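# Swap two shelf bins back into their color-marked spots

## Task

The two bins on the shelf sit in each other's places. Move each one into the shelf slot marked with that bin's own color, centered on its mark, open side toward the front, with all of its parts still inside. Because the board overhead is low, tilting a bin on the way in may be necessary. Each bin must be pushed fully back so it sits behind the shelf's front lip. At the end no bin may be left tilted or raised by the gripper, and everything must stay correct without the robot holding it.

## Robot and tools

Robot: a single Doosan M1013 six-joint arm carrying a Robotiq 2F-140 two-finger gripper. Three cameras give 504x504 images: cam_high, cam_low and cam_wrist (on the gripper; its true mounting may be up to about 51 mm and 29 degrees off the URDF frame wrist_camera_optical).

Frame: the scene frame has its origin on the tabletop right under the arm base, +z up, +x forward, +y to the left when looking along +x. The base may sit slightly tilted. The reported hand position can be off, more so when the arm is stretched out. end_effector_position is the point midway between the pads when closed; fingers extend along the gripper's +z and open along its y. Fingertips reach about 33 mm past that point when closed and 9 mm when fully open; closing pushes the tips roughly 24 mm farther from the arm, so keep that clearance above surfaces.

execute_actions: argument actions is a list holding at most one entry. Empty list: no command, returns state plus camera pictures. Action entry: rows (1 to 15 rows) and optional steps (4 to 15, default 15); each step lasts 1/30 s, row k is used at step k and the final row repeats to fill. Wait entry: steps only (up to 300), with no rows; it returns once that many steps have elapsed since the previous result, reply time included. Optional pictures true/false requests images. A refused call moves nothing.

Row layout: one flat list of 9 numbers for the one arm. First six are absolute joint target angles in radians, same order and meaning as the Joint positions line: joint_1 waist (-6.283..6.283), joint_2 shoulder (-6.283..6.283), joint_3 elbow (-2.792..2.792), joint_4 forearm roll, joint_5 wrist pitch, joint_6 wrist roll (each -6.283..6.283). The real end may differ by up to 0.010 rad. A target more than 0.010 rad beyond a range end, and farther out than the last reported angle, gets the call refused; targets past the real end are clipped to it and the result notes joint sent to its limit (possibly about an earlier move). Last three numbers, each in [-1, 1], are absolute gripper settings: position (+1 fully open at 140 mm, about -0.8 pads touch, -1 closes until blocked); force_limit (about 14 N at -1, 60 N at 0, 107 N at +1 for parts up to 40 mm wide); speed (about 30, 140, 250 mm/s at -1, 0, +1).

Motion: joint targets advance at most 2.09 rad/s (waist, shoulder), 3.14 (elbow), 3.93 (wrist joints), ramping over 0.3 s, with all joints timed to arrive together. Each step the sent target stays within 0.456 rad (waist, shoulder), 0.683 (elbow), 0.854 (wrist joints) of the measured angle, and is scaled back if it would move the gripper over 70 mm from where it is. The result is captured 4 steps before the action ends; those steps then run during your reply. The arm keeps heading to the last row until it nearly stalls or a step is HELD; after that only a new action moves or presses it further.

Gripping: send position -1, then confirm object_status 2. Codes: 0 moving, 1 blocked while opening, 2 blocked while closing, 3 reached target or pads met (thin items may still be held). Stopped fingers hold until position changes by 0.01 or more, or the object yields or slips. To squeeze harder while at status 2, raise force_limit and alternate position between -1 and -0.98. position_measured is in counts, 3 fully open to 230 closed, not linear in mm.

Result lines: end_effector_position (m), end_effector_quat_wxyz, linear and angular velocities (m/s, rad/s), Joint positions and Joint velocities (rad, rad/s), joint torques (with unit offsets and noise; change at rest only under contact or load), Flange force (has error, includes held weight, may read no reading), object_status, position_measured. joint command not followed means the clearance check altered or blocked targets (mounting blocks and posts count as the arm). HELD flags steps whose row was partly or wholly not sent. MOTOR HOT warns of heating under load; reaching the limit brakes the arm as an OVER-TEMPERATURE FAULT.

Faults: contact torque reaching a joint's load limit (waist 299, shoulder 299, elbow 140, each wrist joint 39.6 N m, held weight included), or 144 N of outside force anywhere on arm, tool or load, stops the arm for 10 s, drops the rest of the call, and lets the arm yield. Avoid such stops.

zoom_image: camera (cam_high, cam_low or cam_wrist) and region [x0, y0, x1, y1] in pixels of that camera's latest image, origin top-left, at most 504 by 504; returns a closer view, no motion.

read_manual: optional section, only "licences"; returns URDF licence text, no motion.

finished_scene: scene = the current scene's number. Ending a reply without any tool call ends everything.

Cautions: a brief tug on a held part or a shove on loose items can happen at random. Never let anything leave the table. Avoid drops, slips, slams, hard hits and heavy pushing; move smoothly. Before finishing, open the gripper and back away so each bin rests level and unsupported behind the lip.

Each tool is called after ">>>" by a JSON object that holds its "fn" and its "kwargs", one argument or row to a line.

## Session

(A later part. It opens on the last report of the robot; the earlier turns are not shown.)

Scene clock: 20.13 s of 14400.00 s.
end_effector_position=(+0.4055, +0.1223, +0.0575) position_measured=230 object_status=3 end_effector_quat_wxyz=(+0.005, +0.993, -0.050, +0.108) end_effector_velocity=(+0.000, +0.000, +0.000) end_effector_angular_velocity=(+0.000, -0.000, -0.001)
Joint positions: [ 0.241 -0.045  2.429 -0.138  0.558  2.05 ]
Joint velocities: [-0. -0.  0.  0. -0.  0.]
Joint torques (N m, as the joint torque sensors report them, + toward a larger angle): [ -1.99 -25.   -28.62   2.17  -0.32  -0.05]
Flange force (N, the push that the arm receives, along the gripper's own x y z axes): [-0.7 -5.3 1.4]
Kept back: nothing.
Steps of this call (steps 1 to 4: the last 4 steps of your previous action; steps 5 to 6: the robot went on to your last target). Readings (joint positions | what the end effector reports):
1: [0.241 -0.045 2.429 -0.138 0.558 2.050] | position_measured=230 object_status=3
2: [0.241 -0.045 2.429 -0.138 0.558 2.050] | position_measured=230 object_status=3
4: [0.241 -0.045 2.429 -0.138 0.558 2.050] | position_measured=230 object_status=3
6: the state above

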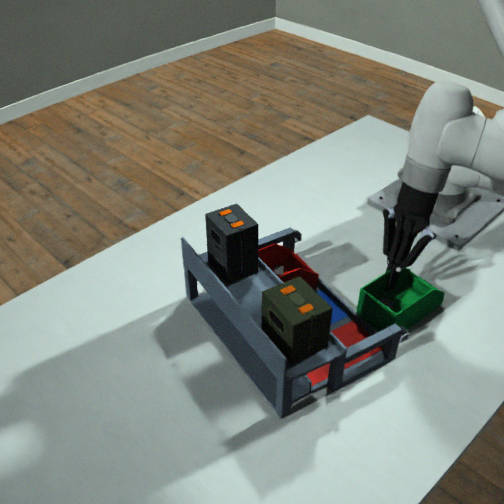

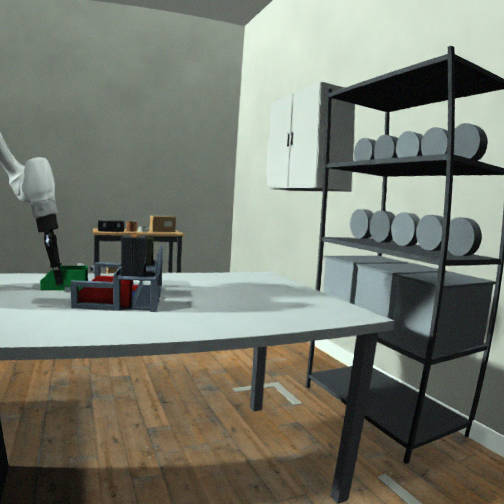

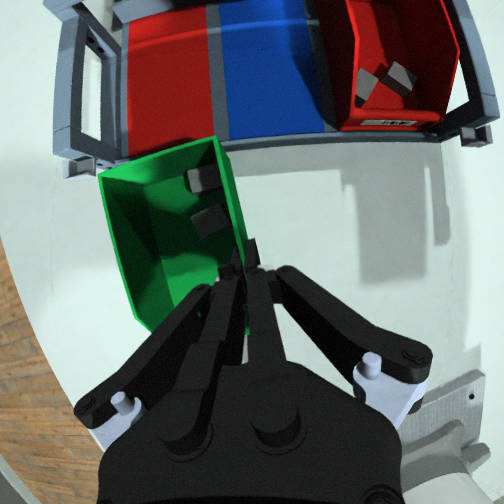

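>>> {"fn": "execute_actions", "kwargs": {
  "actions": [
    {"rows":[[0.241,-0.039,2.432,-0.138,0.549,2.05,-1,0.3,0],[0.241,-0.039,2.432,-0.138,0.549,2.05,-1,0.3,0],[0.241,-0.039,2.432,-0.138,0.549,2.05,-1,0.3,0],[0.241,-0.039,2.432,-0.138,0.549,2.05,-1,0.3,0],[0.241,-0.039,2.432,-0.138,0.549,2.05,-0.5,0.3,0],[0.241,-0.039,2.432,-0.138,0.549,2.05,-0.5,0.3,0],[0.241,-0.039,2.432,-0.138,0.549,2.05,-0.5,0.3,0],[0.241,-0.039,2.432,-0.138,0.549,2.05,-0.5,0.3,0],[0.241,-0.039,2.432,-0.138,0.549,2.05,-0.5,0.3,0],[0.241,-0.039,2.432,-0.138,0.549,2.05,-0.5,0.3,0],[0.241,-0.175,2.35,-0.11,0.767,2.02,-0.5,0.3,0]],"steps":15}
  ]
}}

>>> {"fn": "execute_actions", "kwargs": {
  "actions": [
    {"rows":[[0.241,-0.175,2.35,-0.11,0.767,2.02,-0.5,0.3,0]],"steps":8}
  ]
}}

>>> {"fn": "execute_actions", "kwargs": {
  "actions": [
    {"rows":[[-0.12,0.103,2.09,-0.005,0.748,1.593,-0.5,0.3,0]],"steps":15}
  ]
}}

>>> {"fn": "execute_actions", "kwargs": {
  "actions": [
    {"steps":10}
  ]
}}

>>> {"fn": "execute_actions", "kwargs": {
  "actions": [
    {"rows":[[-0.12,0.151,2.111,-0.005,0.679,1.593,-0.5,0.3,0]],"steps":12}
  ],
  "pictures": true
}}

>>> {"fn": "zoom_image", "kwargs": {
  "camera": "cam_wrist",
  "region": [60, 120, 400, 360]
}}

Scene clock: 20.83 s of 14400.00 s.
end_effector_position=(+0.4053, +0.1225, +0.0540) position_measured=192 object_status=0 end_effector_quat_wxyz=(+0.004, +0.993, -0.050, +0.108) end_effector_velocity=(+0.003, +0.001, +0.005) end_effector_angular_velocity=(+0.002, +0.002, -0.005)
Joint positions: [ 0.241 -0.039  2.432 -0.138  0.549  2.05 ]
Joint velocities: [-0.    -0.002 -0.011  0.006  0.014 -0.   ]
Joint torques (N m, as the joint torque sensors report them, + toward a larger angle): [ -2.41 -22.8  -25.52   2.41   0.64   0.11]
Flange force (N, the push that the arm receives, along the gripper's own x y z axes): [0.3 -6.0 -2.5]
Steps of this call (steps 1 to 10: the robot went on to your last target; steps 11 to 21: the first 11 steps of this action). Readings (joint positions | what the end effector reports):
11: [0.241 -0.045 2.429 -0.138 0.558 2.050] | position_measured=230 object_status=3
12: [0.241 -0.042 2.430 -0.138 0.554 2.050] | position_measured=230 object_status=3
14: [0.241 -0.040 2.431 -0.138 0.550 2.050] | position_measured=230 object_status=3
18: [0.241 -0.039 2.433 -0.138 0.549 2.050] | position_measured=211 object_status=0
21: the state above

Scene clock: 21.10 s of 14400.00 s.
end_effector_position=(+0.4017, +0.1204, +0.1358) position_measured=192 object_status=3 end_effector_quat_wxyz=(+0.006, +0.993, -0.054, +0.109) end_effector_velocity=(-0.017, -0.004, +0.097) end_effector_angular_velocity=(+0.002, +0.002, -0.006)
Joint positions: [ 0.241 -0.173  2.351 -0.11   0.763  2.021]
Joint velocities: [-0.    -0.158 -0.09   0.03   0.248 -0.035]
Joint torques (N m, as the joint torque sensors report them, + toward a larger angle): [ -8.28  19.13 -20.13   1.14   0.32   0.22]
Flange force (N, the push that the arm receives, along the gripper's own x y z axes): [-0.3 -6.3 -0.8]
Steps of this call (steps 1 to 4: the last 4 steps of your previous action; steps 5 to 8: the first 4 steps of this action). Readings (joint positions | what the end effector reports):
5: [0.241 -0.123 2.381 -0.120 0.684 2.031] | position_measured=192 object_status=0
6: [0.241 -0.147 2.366 -0.115 0.722 2.026] | position_measured=192 object_status=0
8: the state above

Scene clock: 21.60 s of 14400.00 s.
end_effector_position=(+0.5186, +0.0489, +0.1410) position_measured=192 object_status=3 end_effector_quat_wxyz=(+0.007, +0.993, -0.055, +0.102) end_effector_velocity=(+0.382, -0.329, -0.017) end_effector_angular_velocity=(-0.001, +0.031, -0.008)
Joint positions: [ 0.02  -0.004  2.19  -0.045  0.755  1.758]
Joint velocities: [-0.763  0.585 -0.547  0.22  -0.036 -0.899]
Joint torques (N m, as the joint torque sensors report them, + toward a larger angle): [ -1.18 -28.65 -30.19   2.89   0.6    0.52]
Flange force (N, the push that the arm receives, along the gripper's own x y z axes): [-3.2 2.8 -7.3]
Steps of this call (steps 1 to 4: the last 4 steps of your previous action; steps 5 to 15: the first 11 steps of this action). Readings (joint positions | what the end effector reports):
5: [0.241 -0.175 2.350 -0.110 0.767 2.020] | position_measured=192 object_status=3
6: [0.237 -0.172 2.348 -0.109 0.766 2.015] | position_measured=192 object_status=3
8: [0.208 -0.149 2.326 -0.100 0.763 1.980] | position_measured=192 object_status=3
12: [0.098 -0.064 2.247 -0.068 0.758 1.851] | position_measured=192 object_status=3
15: the state above

Scene clock: 21.93 s of 14400.00 s.
end_effector_position=(+0.5846, -0.0206, +0.1346) position_measured=192 object_status=3 end_effector_quat_wxyz=(+0.007, +0.993, -0.055, +0.100) end_effector_velocity=(+0.002, -0.000, +0.002) end_effector_angular_velocity=(-0.000, -0.003, +0.003)
Joint positions: [-0.12   0.103  2.09  -0.005  0.748  1.593]
Joint velocities: [-0.    -0.    -0.003  0.001  0.    -0.003]
Joint torques (N m, as the joint torque sensors report them, + toward a larger angle): [ -2.15 -43.71 -32.41   2.81   0.25   0.03]
Flange force (N, the push that the arm receives, along the gripper's own x y z axes): [2.2 -3.4 -1.8]
Kept back: nothing.
Steps of this call (steps 1 to 4: the last 4 steps of your previous action; steps 5 to 10: the robot went on to your last target). Readings (joint positions | what the end effector reports):
1: [-0.006 0.016 2.172 -0.038 0.753 1.728] | position_measured=192 object_status=3
2: [-0.031 0.035 2.154 -0.031 0.752 1.698] | position_measured=192 object_status=3
4: [-0.080 0.073 2.119 -0.017 0.750 1.640] | position_measured=192 object_status=3
8: [-0.120 0.103 2.090 -0.005 0.748 1.593] | position_measured=192 object_status=3
10: the state above

Scene clock: 22.20 s of 14400.00 s.
end_effector_position=(+0.5906, -0.0211, +0.1002) position_measured=192 object_status=3 end_effector_quat_wxyz=(+0.007, +0.993, -0.055, +0.100) end_effector_velocity=(+0.001, -0.000, +0.001) end_effector_angular_velocity=(-0.000, -0.003, -0.000)
Joint positions: [-0.12   0.151  2.111 -0.005  0.679  1.593]
Joint velocities: [-0.    -0.    -0.001 -0.    -0.001  0.   ]
Joint torques (N m, as the joint torque sensors report them, + toward a larger angle): [ -1.94 -47.35 -31.05   2.62  -0.08   0.24]
Flange force (N, the push that the arm receives, along the gripper's own x y z axes): [2.6 -2.3 -1.5]
Steps of this call (steps 1 to 8: the first 8 steps of this action). Readings (joint positions | what the end effector reports):
1: [-0.120 0.103 2.090 -0.005 0.748 1.593] | position_measured=192 object_status=3
2: [-0.120 0.106 2.092 -0.005 0.742 1.593] | position_measured=192 object_status=3
4: [-0.120 0.133 2.105 -0.005 0.704 1.593] | position_measured=192 object_status=3
8: the state above

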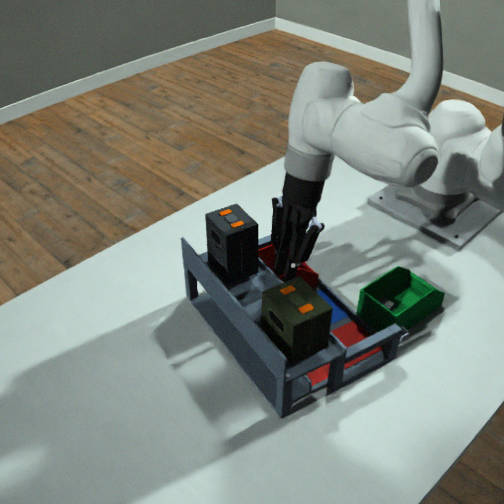

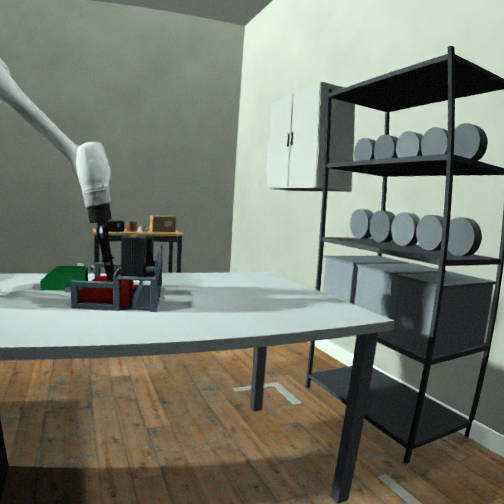

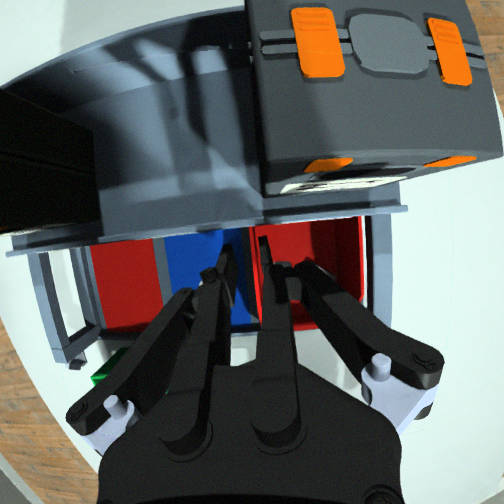

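Region (60, 120, 400, 360) of cam_wrist's 504x504 image, scaled by 1.482, with more detail than that image has; it fills the top 356 rows of this view, and the rest is white.

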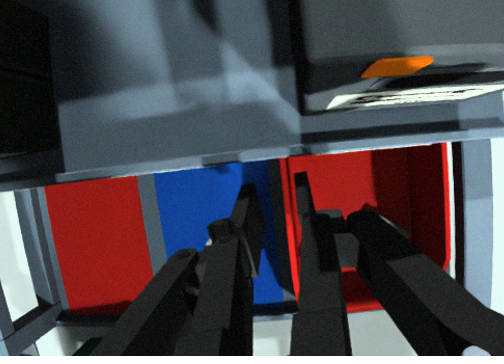

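>>> {"fn": "execute_actions", "kwargs": {
  "actions": [
    {"rows":[[-0.121,0.134,2.132,-0.035,0.676,1.70,-0.5,0.3,0],[-0.121,0.134,2.132,-0.035,0.676,1.70,-0.5,0.3,0],[-0.121,0.134,2.132,-0.035,0.676,1.70,-0.5,0.3,0],[-0.121,0.134,2.132,-0.035,0.676,1.70,-0.5,0.3,0],[-0.121,0.134,2.132,-0.035,0.676,1.70,-0.5,0.3,0],[-0.121,0.155,2.145,-0.036,0.642,1.70,-0.5,0.3,0]],"steps":15}
  ],
  "pictures": true
}}

>>> {"fn": "zoom_image", "kwargs": {
  "camera": "cam_wrist",
  "region": [60, 160, 400, 380]
}}

Scene clock: 22.77 s of 14400.00 s.
end_effector_position=(+0.5784, -0.0267, +0.0840) position_measured=192 object_status=3 end_effector_quat_wxyz=(+0.012, +0.990, -0.097, +0.100) end_effector_velocity=(+0.000, +0.000, -0.000) end_effector_angular_velocity=(+0.000, -0.001, -0.001)
Joint positions: [-0.121  0.155  2.145 -0.036  0.642  1.7  ]
Joint velocities: [-0.     0.     0.     0.    -0.002  0.001]
Joint torques (N m, as the joint torque sensors report them, + toward a larger angle): [ -1.29 -46.53 -28.24   2.62   0.23  -0.45]
Flange force (N, the push that the arm receives, along the gripper's own x y z axes): [2.0 -3.4 -1.0]
Steps of this call (steps 1 to 4: the last 4 steps of your previous action; steps 5 to 6: the robot went on to your last target; steps 7 to 17: the first 11 steps of this action). Readings (joint positions | what the end effector reports):
7: [-0.120 0.151 2.111 -0.005 0.679 1.593] | position_measured=192 object_status=3
8: [-0.120 0.150 2.112 -0.007 0.679 1.599] | position_measured=192 object_status=3
10: [-0.120 0.142 2.123 -0.022 0.677 1.653] | position_measured=192 object_status=3
14: [-0.121 0.145 2.140 -0.036 0.655 1.700] | position_measured=192 object_status=3
17: the state above

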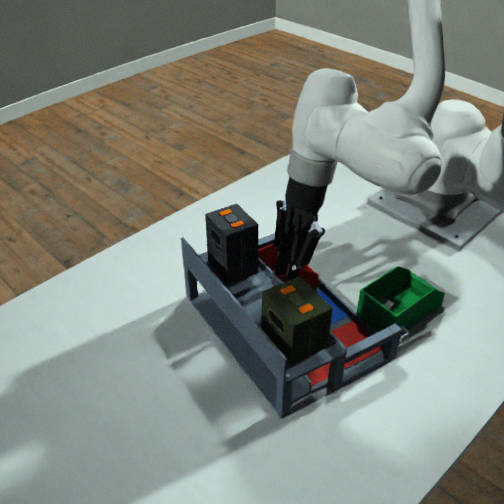

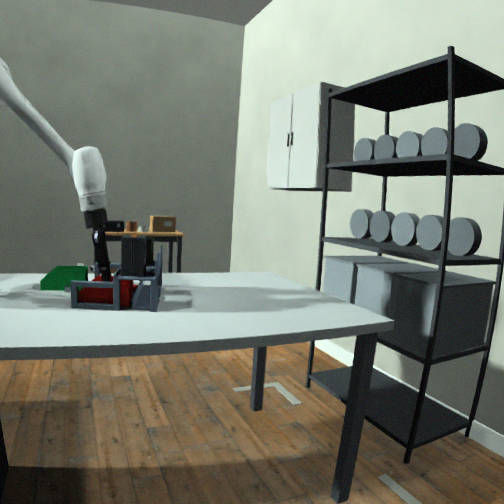

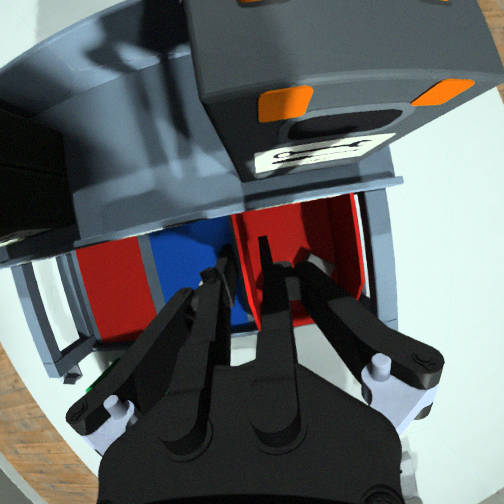

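Region (60, 160, 400, 380) of cam_wrist's 504x504 image, scaled by 1.482, with more detail than that image has; it fills the top 326 rows of this view, and the rest is white.

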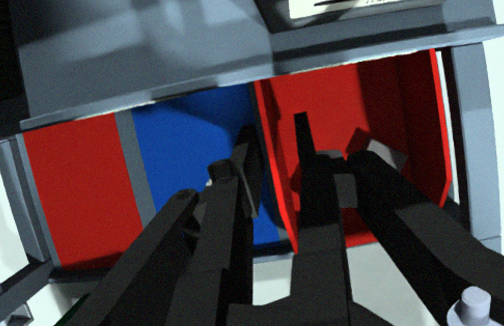

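>>> {"fn": "execute_actions", "kwargs": {
  "actions": [
    {"rows":[[-0.116,0.165,2.151,-0.037,0.626,1.705,-0.55,0.3,-0.8],[-0.116,0.175,2.157,-0.037,0.61,1.705,-0.55,0.3,-0.8],[-0.116,0.183,2.1625,-0.038,0.596,1.705,-0.55,0.3,-0.8],[-0.116,0.183,2.1625,-0.038,0.596,1.705,-0.55,0.3,-0.8],[-0.116,0.183,2.1625,-0.038,0.596,1.705,-0.55,0.3,-0.8],[-0.116,0.183,2.1625,-0.038,0.596,1.705,-0.55,0.3,-0.8],[-0.116,0.183,2.1625,-0.038,0.596,1.705,-0.55,0.3,-0.8],[-0.116,0.183,2.1625,-0.038,0.596,1.705,-1,0.3,-0.8]],"steps":15}
  ]
}}

>>> {"fn": "execute_actions", "kwargs": {
  "actions": [
    {"steps":20}
  ],
  "pictures": true
}}

Scene clock: 23.30 s of 14400.00 s.
end_effector_position=(+0.5786, -0.0239, +0.0625) position_measured=206 object_status=0 end_effector_quat_wxyz=(+0.012, +0.990, -0.096, +0.101) end_effector_velocity=(+0.001, +0.000, +0.001) end_effector_angular_velocity=(-0.000, -0.002, +0.001)
Joint positions: [-0.116  0.183  2.162 -0.038  0.596  1.705]
Joint velocities: [ 0.    -0.    -0.001 -0.    -0.001 -0.   ]
Joint torques (N m, as the joint torque sensors report them, + toward a larger angle): [ -3.49 -46.69 -27.41   2.2    0.18  -0.12]
Flange force (N, the push that the arm receives, along the gripper's own x y z axes): [1.8 -6.4 -4.0]
Steps of this call (steps 1 to 4: the last 4 steps of your previous action; step 5: the robot went on to your last target; steps 6 to 16: the first 11 steps of this action). Readings (joint positions | what the end effector reports):
6: [-0.121 0.155 2.145 -0.036 0.642 1.700] | position_measured=192 object_status=0
7: [-0.119 0.158 2.147 -0.036 0.636 1.702] | position_measured=193 object_status=0
9: [-0.116 0.175 2.157 -0.037 0.610 1.705] | position_measured=198 object_status=0
13: [-0.116 0.183 2.162 -0.038 0.596 1.705] | position_measured=199 object_status=0
16: the state above

Scene clock: 23.97 s of 14400.00 s.
end_effector_position=(+0.5786, -0.0238, +0.0624) position_measured=230 object_status=3 end_effector_quat_wxyz=(+0.012, +0.990, -0.096, +0.101) end_effector_velocity=(-0.000, -0.000, +0.000) end_effector_angular_velocity=(-0.000, -0.001, -0.000)
Joint positions: [-0.116  0.183  2.162 -0.038  0.596  1.705]
Joint velocities: [-0.    -0.001  0.    -0.    -0.     0.   ]
Joint torques (N m, as the joint torque sensors report them, + toward a larger angle): [ -2.23 -44.57 -25.29   2.55   0.77  -0.3 ]
Flange force (N, the push that the arm receives, along the gripper's own x y z axes): [3.0 -4.6 -6.8]
Kept back: nothing.
Steps of this call (steps 1 to 4: the last 4 steps of your previous action; steps 5 to 15: the robot went on to your last target; steps 16 to 20: nothing new was sent). Readings (joint positions | what the end effector reports):
1: [-0.116 0.183 2.162 -0.038 0.596 1.705] | position_measured=208 object_status=0
2: [-0.116 0.183 2.162 -0.038 0.596 1.705] | position_measured=211 object_status=0
4: [-0.116 0.183 2.162 -0.038 0.596 1.705] | position_measured=217 object_status=0
8: [-0.116 0.183 2.162 -0.038 0.596 1.705] | position_measured=228 object_status=0
20: the state above
The arm was judged still, so your last target was given up. Only a new action makes it travel on or press farther. Fingers that are still opening or closing keep moving.

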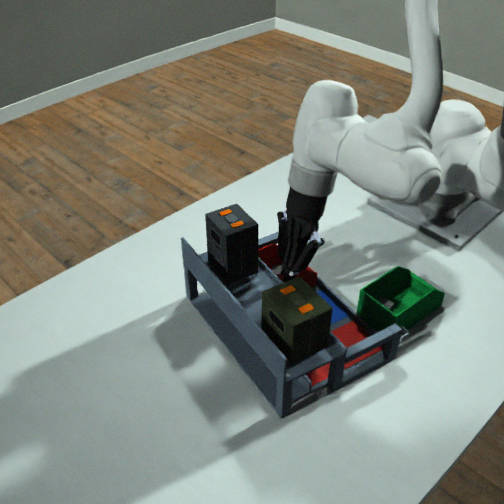

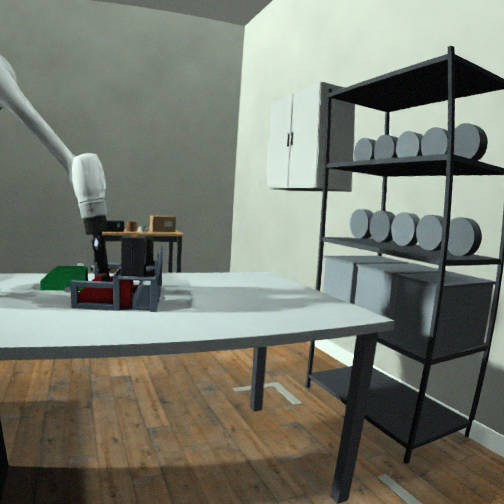

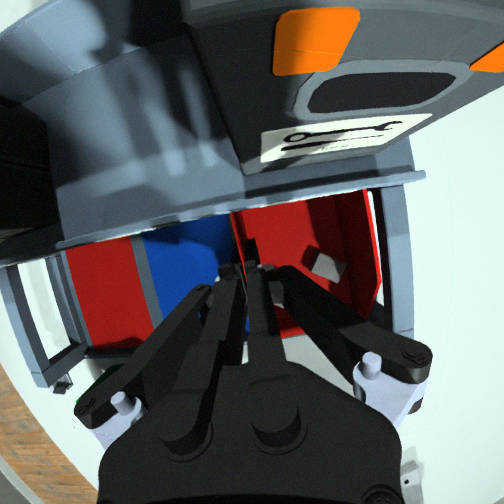

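>>> {"fn": "execute_actions", "kwargs": {
  "actions": [
    {"rows":[[-0.116,0.179,2.16,-0.038,0.602,1.705,-1,0.3,0],[-0.116,0.179,2.16,-0.038,0.602,1.705,-1,0.3,0],[-0.116,0.179,2.16,-0.038,0.602,1.705,-1,0.3,0],[-0.104,0.181,2.158,-0.042,0.602,1.72,-1,0.3,0],[-0.092,0.183,2.155,-0.046,0.603,1.735,-1,0.3,0],[-0.08,0.185,2.153,-0.05,0.604,1.75,-1,0.3,0],[-0.068,0.187,2.15,-0.054,0.604,1.765,-1,0.3,0],[-0.056,0.189,2.147,-0.058,0.605,1.78,-1,0.3,0],[-0.044,0.191,2.145,-0.062,0.606,1.795,-1,0.3,0],[-0.032,0.193,2.142,-0.066,0.606,1.81,-1,0.3,0],[-0.019,0.195,2.139,-0.07,0.607,1.825,-1,0.3,0]],"steps":15}
  ]
}}

>>> {"fn": "execute_actions", "kwargs": {
  "actions": [
    {"steps":8}
  ],
  "pictures": true
}}

Scene clock: 24.57 s of 14400.00 s.
end_effector_position=(+0.5873, +0.0119, +0.0656) position_measured=230 object_status=3 end_effector_quat_wxyz=(+0.011, +0.990, -0.096, +0.102) end_effector_velocity=(+0.040, +0.185, +0.001) end_effector_angular_velocity=(+0.002, -0.017, +0.006)
Joint positions: [-0.046  0.19   2.145 -0.061  0.606  1.792]
Joint velocities: [ 0.354  0.06  -0.078 -0.118  0.016  0.438]
Joint torques (N m, as the joint torque sensors report them, + toward a larger angle): [ -5.42 -49.37 -28.77   2.08   0.16   0.21]
Flange force (N, the push that the arm receives, along the gripper's own x y z axes): [0.5 -9.6 -1.1]
Steps of this call (steps 1 to 7: nothing new was sent; steps 8 to 18: the first 11 steps of this action). Readings (joint positions | what the end effector reports):
8: [-0.116 0.183 2.162 -0.038 0.596 1.705] | position_measured=230 object_status=3
9: [-0.116 0.181 2.162 -0.038 0.599 1.705] | position_measured=230 object_status=3
11: [-0.116 0.179 2.160 -0.038 0.602 1.705] | position_measured=230 object_status=3
15: [-0.082 0.184 2.153 -0.049 0.604 1.748] | position_measured=230 object_status=3
18: the state above

Scene clock: 24.83 s of 14400.00 s.
end_effector_position=(+0.5904, +0.0263, +0.0658) position_measured=230 object_status=3 end_effector_quat_wxyz=(+0.011, +0.990, -0.095, +0.103) end_effector_velocity=(+0.000, -0.000, +0.000) end_effector_angular_velocity=(-0.000, -0.001, +0.000)
Joint positions: [-0.019  0.195  2.139 -0.07   0.607  1.825]
Joint velocities: [ 0.    -0.     0.    -0.001 -0.001 -0.   ]
Joint torques (N m, as the joint torque sensors report them, + toward a larger angle): [ -0.73 -48.78 -29.15   2.32  -0.02   0.03]
Flange force (N, the push that the arm receives, along the gripper's own x y z axes): [0.1 -0.4 -2.5]
Kept back: nothing.
Steps of this call (steps 1 to 4: the last 4 steps of your previous action; steps 5 to 8: the robot went on to your last target). Readings (joint positions | what the end effector reports):
1: [-0.034 0.192 2.143 -0.065 0.606 1.807] | position_measured=230 object_status=3
2: [-0.024 0.194 2.140 -0.068 0.607 1.819] | position_measured=230 object_status=3
4: [-0.019 0.195 2.139 -0.070 0.607 1.825] | position_measured=230 object_status=3
8: the state above

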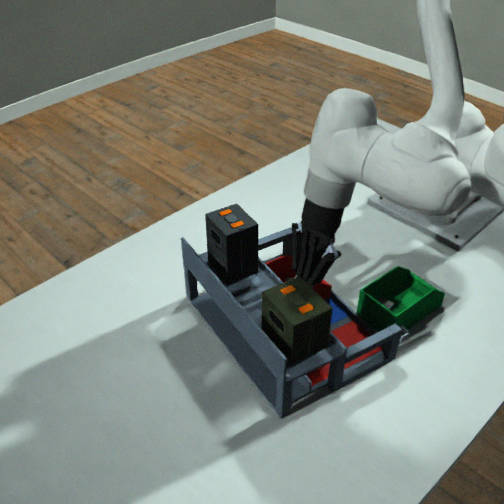

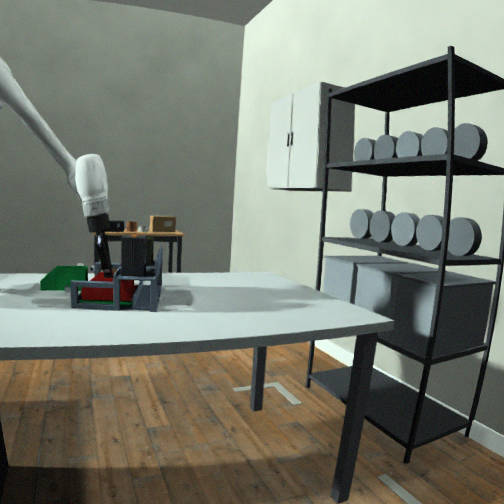

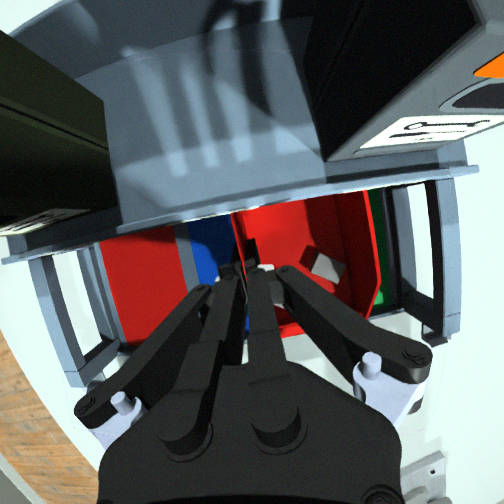

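>>> {"fn": "execute_actions", "kwargs": {
  "actions": [
    {"rows":[[-0.019,0.199,2.141,-0.07,0.601,1.825,-1,0.3,0],[-0.019,0.199,2.141,-0.07,0.601,1.825,-1,0.3,0],[-0.019,0.199,2.141,-0.07,0.601,1.825,-1,0.3,0],[-0.019,0.199,2.141,-0.07,0.601,1.825,-0.5,0.3,0],[-0.019,0.199,2.141,-0.07,0.601,1.825,-0.5,0.3,0],[-0.019,0.199,2.141,-0.07,0.601,1.825,-0.5,0.3,0],[-0.019,0.199,2.141,-0.07,0.601,1.825,-0.5,0.3,0],[-0.019,0.199,2.141,-0.07,0.601,1.825,-0.5,0.3,0],[-0.019,0.199,2.141,-0.07,0.601,1.825,-0.5,0.3,0],[-0.019,0.11,2.105,-0.06,0.727,1.82,-0.5,0.3,0]],"steps":15}
  ]
}}

>>> {"fn": "execute_actions", "kwargs": {
  "actions": [
    {"rows":[[-0.019,0.11,2.105,-0.06,0.727,1.82,-0.5,0.3,0],[-0.019,0.11,2.105,-0.06,0.727,1.82,-0.5,0.3,0],[-0.019,0.11,2.105,-0.06,0.727,1.82,-0.5,0.3,0],[-0.178,0.095,2.12,-0.017,0.727,1.633,-0.5,0.3,0]],"steps":15}
  ]
}}

>>> {"fn": "execute_actions", "kwargs": {
  "actions": [
    {"rows":[[-0.178,0.129,2.138,-0.017,0.675,1.633,-0.5,0.3,0]],"steps":12}
  ],
  "pictures": true
}}

>>> {"fn": "zoom_image", "kwargs": {
  "camera": "cam_wrist",
  "region": [60, 160, 400, 380]
}}

Scene clock: 25.53 s of 14400.00 s.
end_effector_position=(+0.5899, +0.0263, +0.0644) position_measured=192 object_status=0 end_effector_quat_wxyz=(+0.011, +0.990, -0.095, +0.102) end_effector_velocity=(-0.032, -0.005, +0.102) end_effector_angular_velocity=(-0.008, +0.050, -0.021)
Joint positions: [-0.019  0.197  2.14  -0.07   0.605  1.825]
Joint velocities: [-0.003 -0.162 -0.051  0.007  0.264  0.   ]
Joint torques (N m, as the joint torque sensors report them, + toward a larger angle): [  1.23 -81.02 -34.12   3.78   0.49  -0.23]
Flange force (N, the push that the arm receives, along the gripper's own x y z axes): [6.3 -6.6 6.0]
Steps of this call (steps 1 to 10: the robot went on to your last target; steps 11 to 21: the first 11 steps of this action). Readings (joint positions | what the end effector reports):
11: [-0.019 0.195 2.139 -0.070 0.607 1.825] | position_measured=230 object_status=3
12: [-0.019 0.197 2.139 -0.070 0.604 1.825] | position_measured=230 object_status=3
14: [-0.019 0.199 2.141 -0.070 0.601 1.825] | position_measured=230 object_status=0
18: [-0.019 0.199 2.141 -0.070 0.601 1.825] | position_measured=204 object_status=0
21: the state above

Scene clock: 26.03 s of 14400.00 s.
end_effector_position=(+0.5714, -0.0454, +0.1249) position_measured=192 object_status=3 end_effector_quat_wxyz=(+0.012, +0.990, -0.100, +0.100) end_effector_velocity=(-0.040, -0.259, +0.011) end_effector_angular_velocity=(-0.009, -0.004, -0.015)
Joint positions: [-0.159  0.097  2.119 -0.022  0.727  1.656]
Joint velocities: [-0.51  -0.048  0.033  0.135  0.001 -0.588]
Joint torques (N m, as the joint torque sensors report them, + toward a larger angle): [ 13.63 -48.06 -28.58   2.97   0.32   0.15]
Flange force (N, the push that the arm receives, along the gripper's own x y z axes): [5.6 -6.7 0.9]
Steps of this call (steps 1 to 4: the last 4 steps of your previous action; steps 5 to 15: the first 11 steps of this action). Readings (joint positions | what the end effector reports):
5: [-0.019 0.114 2.107 -0.060 0.720 1.821] | position_measured=192 object_status=0
6: [-0.019 0.110 2.105 -0.060 0.726 1.820] | position_measured=192 object_status=3
8: [-0.019 0.110 2.105 -0.060 0.727 1.820] | position_measured=192 object_status=3
12: [-0.078 0.105 2.114 -0.044 0.727 1.749] | position_measured=192 object_status=3
15: the state above

Scene clock: 36.33 s of 14400.00 s.
end_effector_position=(+0.5719, -0.0554, +0.1101) position_measured=192 object_status=3 end_effector_quat_wxyz=(+0.012, +0.990, -0.100, +0.100) end_effector_velocity=(+0.000, -0.000, -0.000) end_effector_angular_velocity=(-0.000, +0.000, +0.000)
Joint positions: [-0.178  0.116  2.131 -0.017  0.695  1.633]
Joint velocities: [ 0.     0.001 -0.001 -0.     0.    -0.   ]
Joint torques (N m, as the joint torque sensors report them, + toward a larger angle): [ -5.96 -41.54 -31.06   2.66  -0.01   0.16]
Flange force (N, the push that the arm receives, along the gripper's own x y z axes): [-1.0 -10.3 -4.8]
FORCE FAULT: contact force on the arm reached its limit, and the arm stopped for 10 seconds. The contact can be on any part of the arm, not only on its tool. The arm's remaining commands of this call were not run. The arm holds still and accepts commands again. Move the arm away from the contact; if what it grips holds it there, let go first. Pushing or pulling that hard again can fault the arm again.
Kept back: nothing.
The stop began at step 9 of this call (marked STOPPED below). From that step on the arm followed nothing that you had sent. 8 steps, steps kept back included, did not run and will not run. Nothing is kept back now, and the robot has no last target.
Steps of this call (steps 1 to 4: the last 4 steps of your previous action; steps 5 to 8: the first 4 steps of this action; steps 9 to 309: the stop). Readings (joint positions | what the end effector reports):
5: [-0.178 0.095 2.120 -0.017 0.727 1.633] | position_measured=192 object_status=3
6: [-0.178 0.098 2.122 -0.017 0.721 1.633] | position_measured=192 object_status=3
8: [-0.178 0.117 2.131 -0.017 0.693 1.633] | position_measured=192 object_status=3
9: [-0.178 0.116 2.131 -0.017 0.694 1.633] | position_measured=192 object_status=3 STOPPED
12: [-0.178 0.116 2.131 -0.017 0.695 1.633] | position_measured=192 object_status=3
309: the state above

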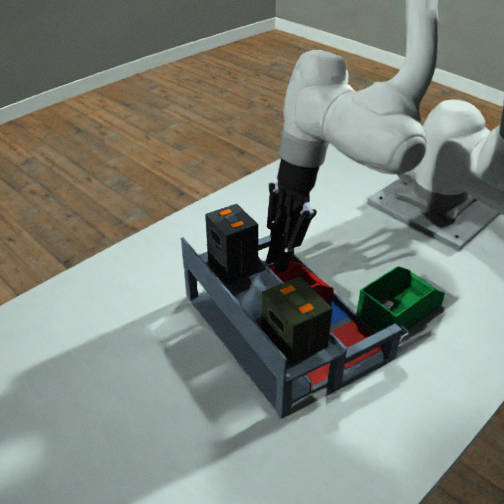

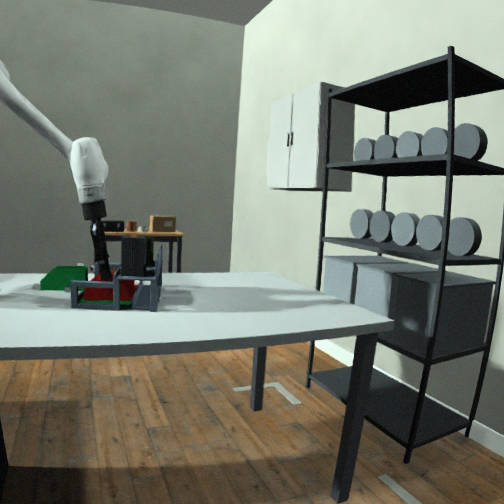

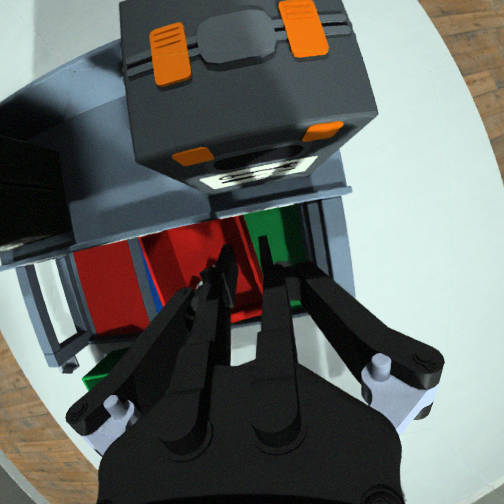

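Region (60, 160, 400, 380) of cam_wrist's 504x504 image, scaled by 1.482, with more detail than that image has; it fills the top 326 rows of this view, and the rest is white.

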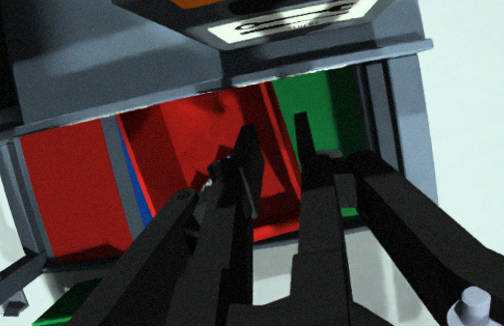

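>>> {"fn": "execute_actions", "kwargs": {
  "actions": [
    {"rows":[[-0.178,0.105,2.126,-0.017,0.711,1.633,-0.45,0.3,0],[-0.178,0.105,2.126,-0.017,0.711,1.633,-0.45,0.3,0],[-0.178,0.105,2.126,-0.017,0.711,1.633,-0.45,0.3,0],[-0.178,0.105,2.126,-0.017,0.711,1.633,-0.45,0.3,0],[-0.19,0.105,2.126,-0.013,0.711,1.62,-0.45,0.3,0],[-0.19,0.105,2.126,-0.013,0.711,1.62,-0.45,0.3,0],[-0.19,0.105,2.126,-0.013,0.711,1.62,-0.45,0.3,0],[-0.19,0.105,2.126,-0.013,0.711,1.62,-0.45,0.3,0],[-0.19,0.109,2.128,-0.013,0.705,1.62,-0.45,0.3,0],[-0.19,0.113,2.13,-0.013,0.699,1.62,-0.45,0.3,0]],"steps":15}
  ],
  "pictures": true
}}

>>> {"fn": "zoom_image", "kwargs": {
  "camera": "cam_wrist",
  "region": [160, 190, 360, 350]
}}

>>> {"fn": "zoom_image", "kwargs": {
  "camera": "cam_low",
  "region": [50, 180, 190, 320]
}}

Scene clock: 38.07 s of 14400.00 s.
end_effector_position=(+0.5706, -0.0612, +0.1140) position_measured=186 object_status=3 end_effector_quat_wxyz=(+0.012, +0.990, -0.101, +0.100) end_effector_velocity=(+0.004, -0.000, -0.075) end_effector_angular_velocity=(+0.003, +0.011, +0.002)
Joint positions: [-0.19   0.11   2.128 -0.013  0.703  1.62 ]
Joint velocities: [-0.     0.098  0.055  0.    -0.141 -0.001]
Joint torques (N m, as the joint torque sensors report them, + toward a larger angle): [ -2.71 -38.06 -28.5    2.68   0.41  -0.14]
Flange force (N, the push that the arm receives, along the gripper's own x y z axes): [2.1 -4.5 -2.9]
Steps of this call (steps 1 to 41: nothing new was sent; steps 42 to 52: the first 11 steps of this action). Readings (joint positions | what the end effector reports):
42: [-0.178 0.116 2.131 -0.017 0.695 1.633] | position_measured=192 object_status=0
43: [-0.178 0.112 2.130 -0.017 0.700 1.633] | position_measured=189 object_status=0
45: [-0.178 0.105 2.126 -0.017 0.710 1.633] | position_measured=186 object_status=0
49: [-0.189 0.105 2.126 -0.013 0.711 1.621] | position_measured=186 object_status=3
52: the state above

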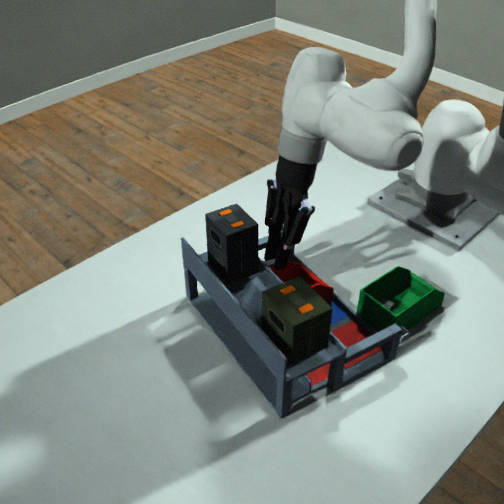

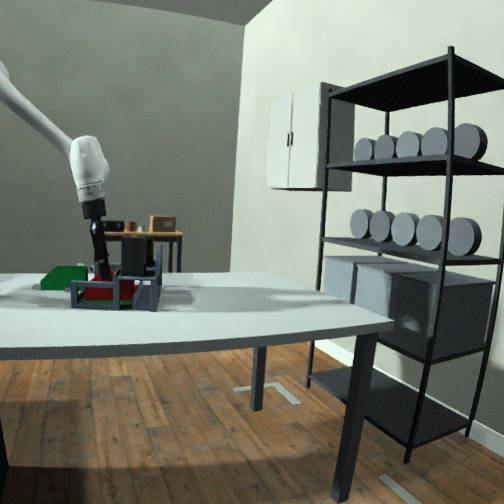

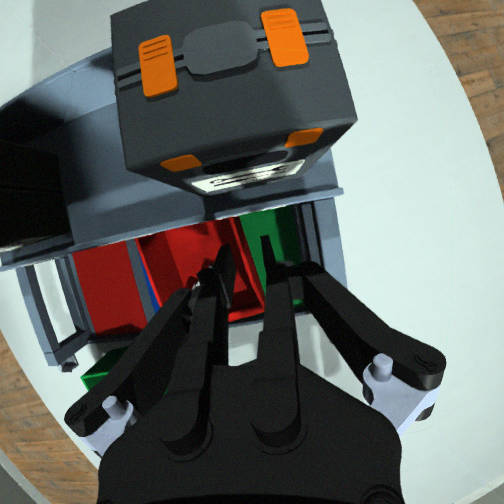

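Region (160, 190, 360, 350) of cam_wrist's 504x504 image, scaled by 2.520, with more detail than that image has; it fills the top 403 rows of this view, and the rest is white.

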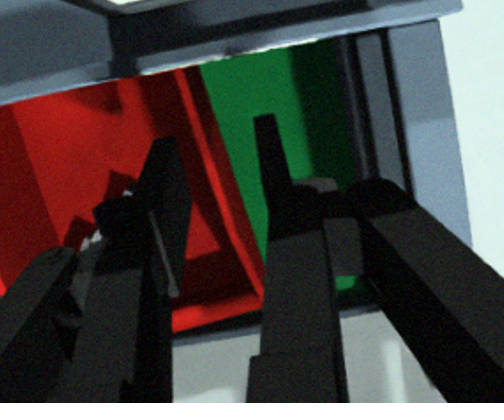

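Region (50, 180, 190, 320) of cam_low's 504x504 image, scaled by 3.600, with more detail than that image has.

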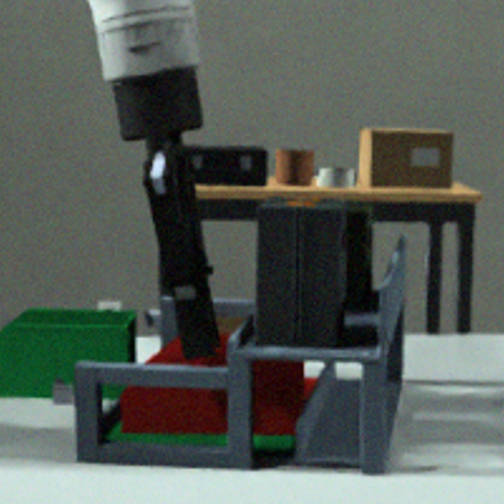

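>>> {"fn": "execute_actions", "kwargs": {
  "actions": [
    {"rows":[[-0.19,0.116,2.132,-0.013,0.694,1.62,-0.45,0.3,0],[-0.19,0.119,2.133,-0.013,0.69,1.62,-0.45,0.3,0],[-0.19,0.122,2.135,-0.013,0.685,1.62,-0.45,0.3,0],[-0.19,0.126,2.137,-0.013,0.679,1.62,-0.45,0.3,0],[-0.19,0.132,2.14,-0.013,0.67,1.62,-0.45,0.3,0],[-0.19,0.14,2.145,-0.013,0.657,1.62,-0.45,0.3,0],[-0.19,0.148,2.15,-0.013,0.644,1.62,-0.45,0.3,0],[-0.19,0.156,2.155,-0.013,0.631,1.62,-0.45,0.3,0],[-0.19,0.164,2.16,-0.013,0.618,1.62,-0.45,0.3,0],[-0.19,0.171,2.165,-0.013,0.606,1.62,-0.45,0.3,0],[-0.19,0.178,2.169,-0.013,0.595,1.62,-0.45,0.3,0]],"steps":15}
  ]
}}

>>> {"fn": "execute_actions", "kwargs": {
  "actions": [
    {"rows":[[-0.19,0.178,2.169,-0.013,0.595,1.62,-1,0.3,-0.8]],"steps":15}
  ]
}}

>>> {"fn": "execute_actions", "kwargs": {
  "actions": [
    {"steps":15}
  ],
  "pictures": true
}}

Scene clock: 38.67 s of 14400.00 s.
end_effector_position=(+0.5724, -0.0614, +0.0729) position_measured=186 object_status=3 end_effector_quat_wxyz=(+0.012, +0.990, -0.100, +0.100) end_effector_velocity=(-0.007, +0.002, -0.174) end_effector_angular_velocity=(+0.004, +0.003, +0.003)
Joint positions: [-0.19   0.164  2.16  -0.013  0.617  1.62 ]
Joint velocities: [-0.     0.223  0.148 -0.    -0.367  0.   ]
Joint torques (N m, as the joint torque sensors report them, + toward a larger angle): [  0.13 -48.13 -29.56   2.37  -0.07   0.02]
Flange force (N, the push that the arm receives, along the gripper's own x y z axes): [0.5 0.4 -1.9]
Steps of this call (steps 1 to 4: the last 4 steps of your previous action; steps 5 to 7: the robot went on to your last target; steps 8 to 18: the first 11 steps of this action). Readings (joint positions | what the end effector reports):
8: [-0.190 0.113 2.130 -0.013 0.699 1.620] | position_measured=186 object_status=3
9: [-0.190 0.115 2.131 -0.013 0.696 1.620] | position_measured=186 object_status=3
11: [-0.190 0.120 2.134 -0.013 0.688 1.620] | position_measured=186 object_status=3
15: [-0.190 0.141 2.146 -0.013 0.655 1.620] | position_measured=186 object_status=3
18: the state above

Scene clock: 39.17 s of 14400.00 s.
end_effector_position=(+0.5722, -0.0613, +0.0624) position_measured=213 object_status=0 end_effector_quat_wxyz=(+0.011, +0.990, -0.100, +0.100) end_effector_velocity=(-0.000, -0.000, +0.000) end_effector_angular_velocity=(-0.000, +0.000, +0.000)
Joint positions: [-0.19   0.178  2.169 -0.013  0.595  1.62 ]
Joint velocities: [-0. -0.  0. -0.  0. -0.]
Joint torques (N m, as the joint torque sensors report them, + toward a larger angle): [ -2.4  -46.23 -27.99   2.4    0.09  -0.34]
Flange force (N, the push that the arm receives, along the gripper's own x y z axes): [1.1 -4.8 -3.4]
Steps of this call (steps 1 to 4: the last 4 steps of your previous action; steps 5 to 15: the first 11 steps of this action). Readings (joint positions | what the end effector reports):
5: [-0.190 0.178 2.169 -0.013 0.595 1.620] | position_measured=186 object_status=0
6: [-0.190 0.178 2.169 -0.013 0.595 1.620] | position_measured=187 object_status=0
8: [-0.190 0.178 2.169 -0.013 0.595 1.620] | position_measured=193 object_status=0
12: [-0.190 0.178 2.169 -0.013 0.595 1.620] | position_measured=204 object_status=0
15: the state above

Scene clock: 39.67 s of 14400.00 s.
end_effector_position=(+0.5722, -0.0613, +0.0624) position_measured=230 object_status=3 end_effector_quat_wxyz=(+0.011, +0.990, -0.100, +0.100) end_effector_velocity=(-0.000, +0.000, -0.000) end_effector_angular_velocity=(-0.000, -0.000, +0.001)
Joint positions: [-0.19   0.178  2.169 -0.013  0.595  1.62 ]
Joint velocities: [ 0.    -0.     0.001  0.    -0.001 -0.001]
Joint torques (N m, as the joint torque sensors report them, + toward a larger angle): [ -2.   -40.96 -23.9    2.29   0.45  -0.01]
Flange force (N, the push that the arm receives, along the gripper's own x y z axes): [3.0 -3.1 -12.7]
Kept back: nothing.
Steps of this call (steps 1 to 4: the last 4 steps of your previous action; steps 5 to 15: the robot went on to your last target). Readings (joint positions | what the end effector reports):
1: [-0.190 0.178 2.169 -0.013 0.595 1.620] | position_measured=215 object_status=0
2: [-0.190 0.178 2.169 -0.013 0.595 1.620] | position_measured=218 object_status=0
4: [-0.190 0.178 2.169 -0.013 0.595 1.620] | position_measured=224 object_status=0
8: [-0.190 0.178 2.169 -0.013 0.595 1.620] | position_measured=230 object_status=0
15: the state above
The arm was judged still, so your last target was given up. Only a new action makes it travel on or press farther. Fingers that are still opening or closing keep moving.

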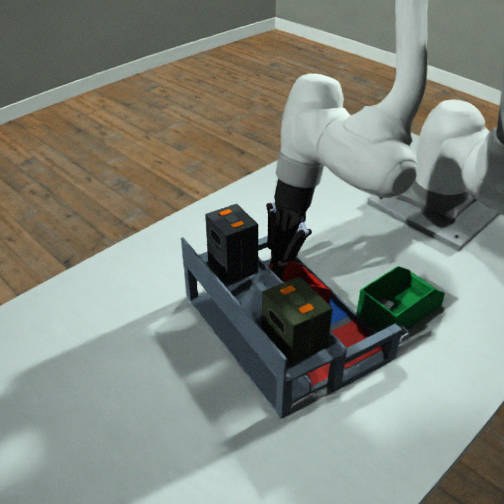

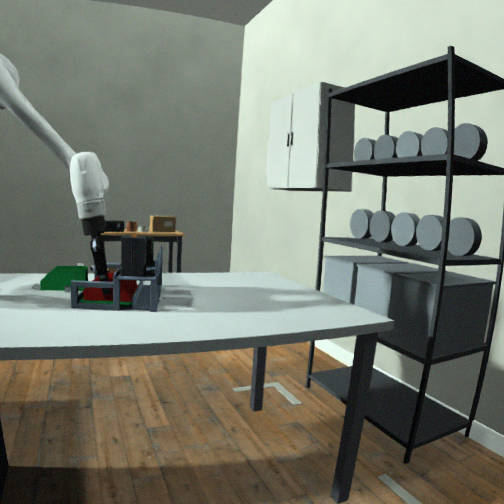

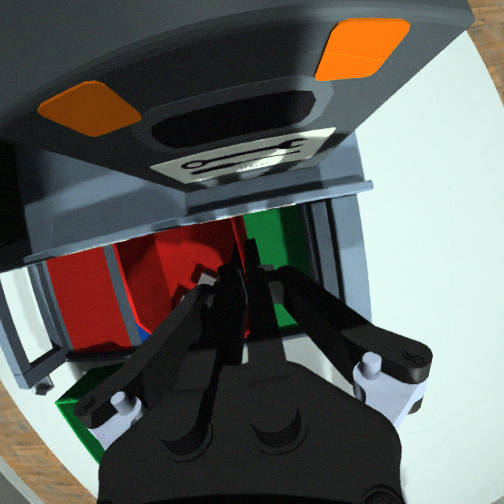

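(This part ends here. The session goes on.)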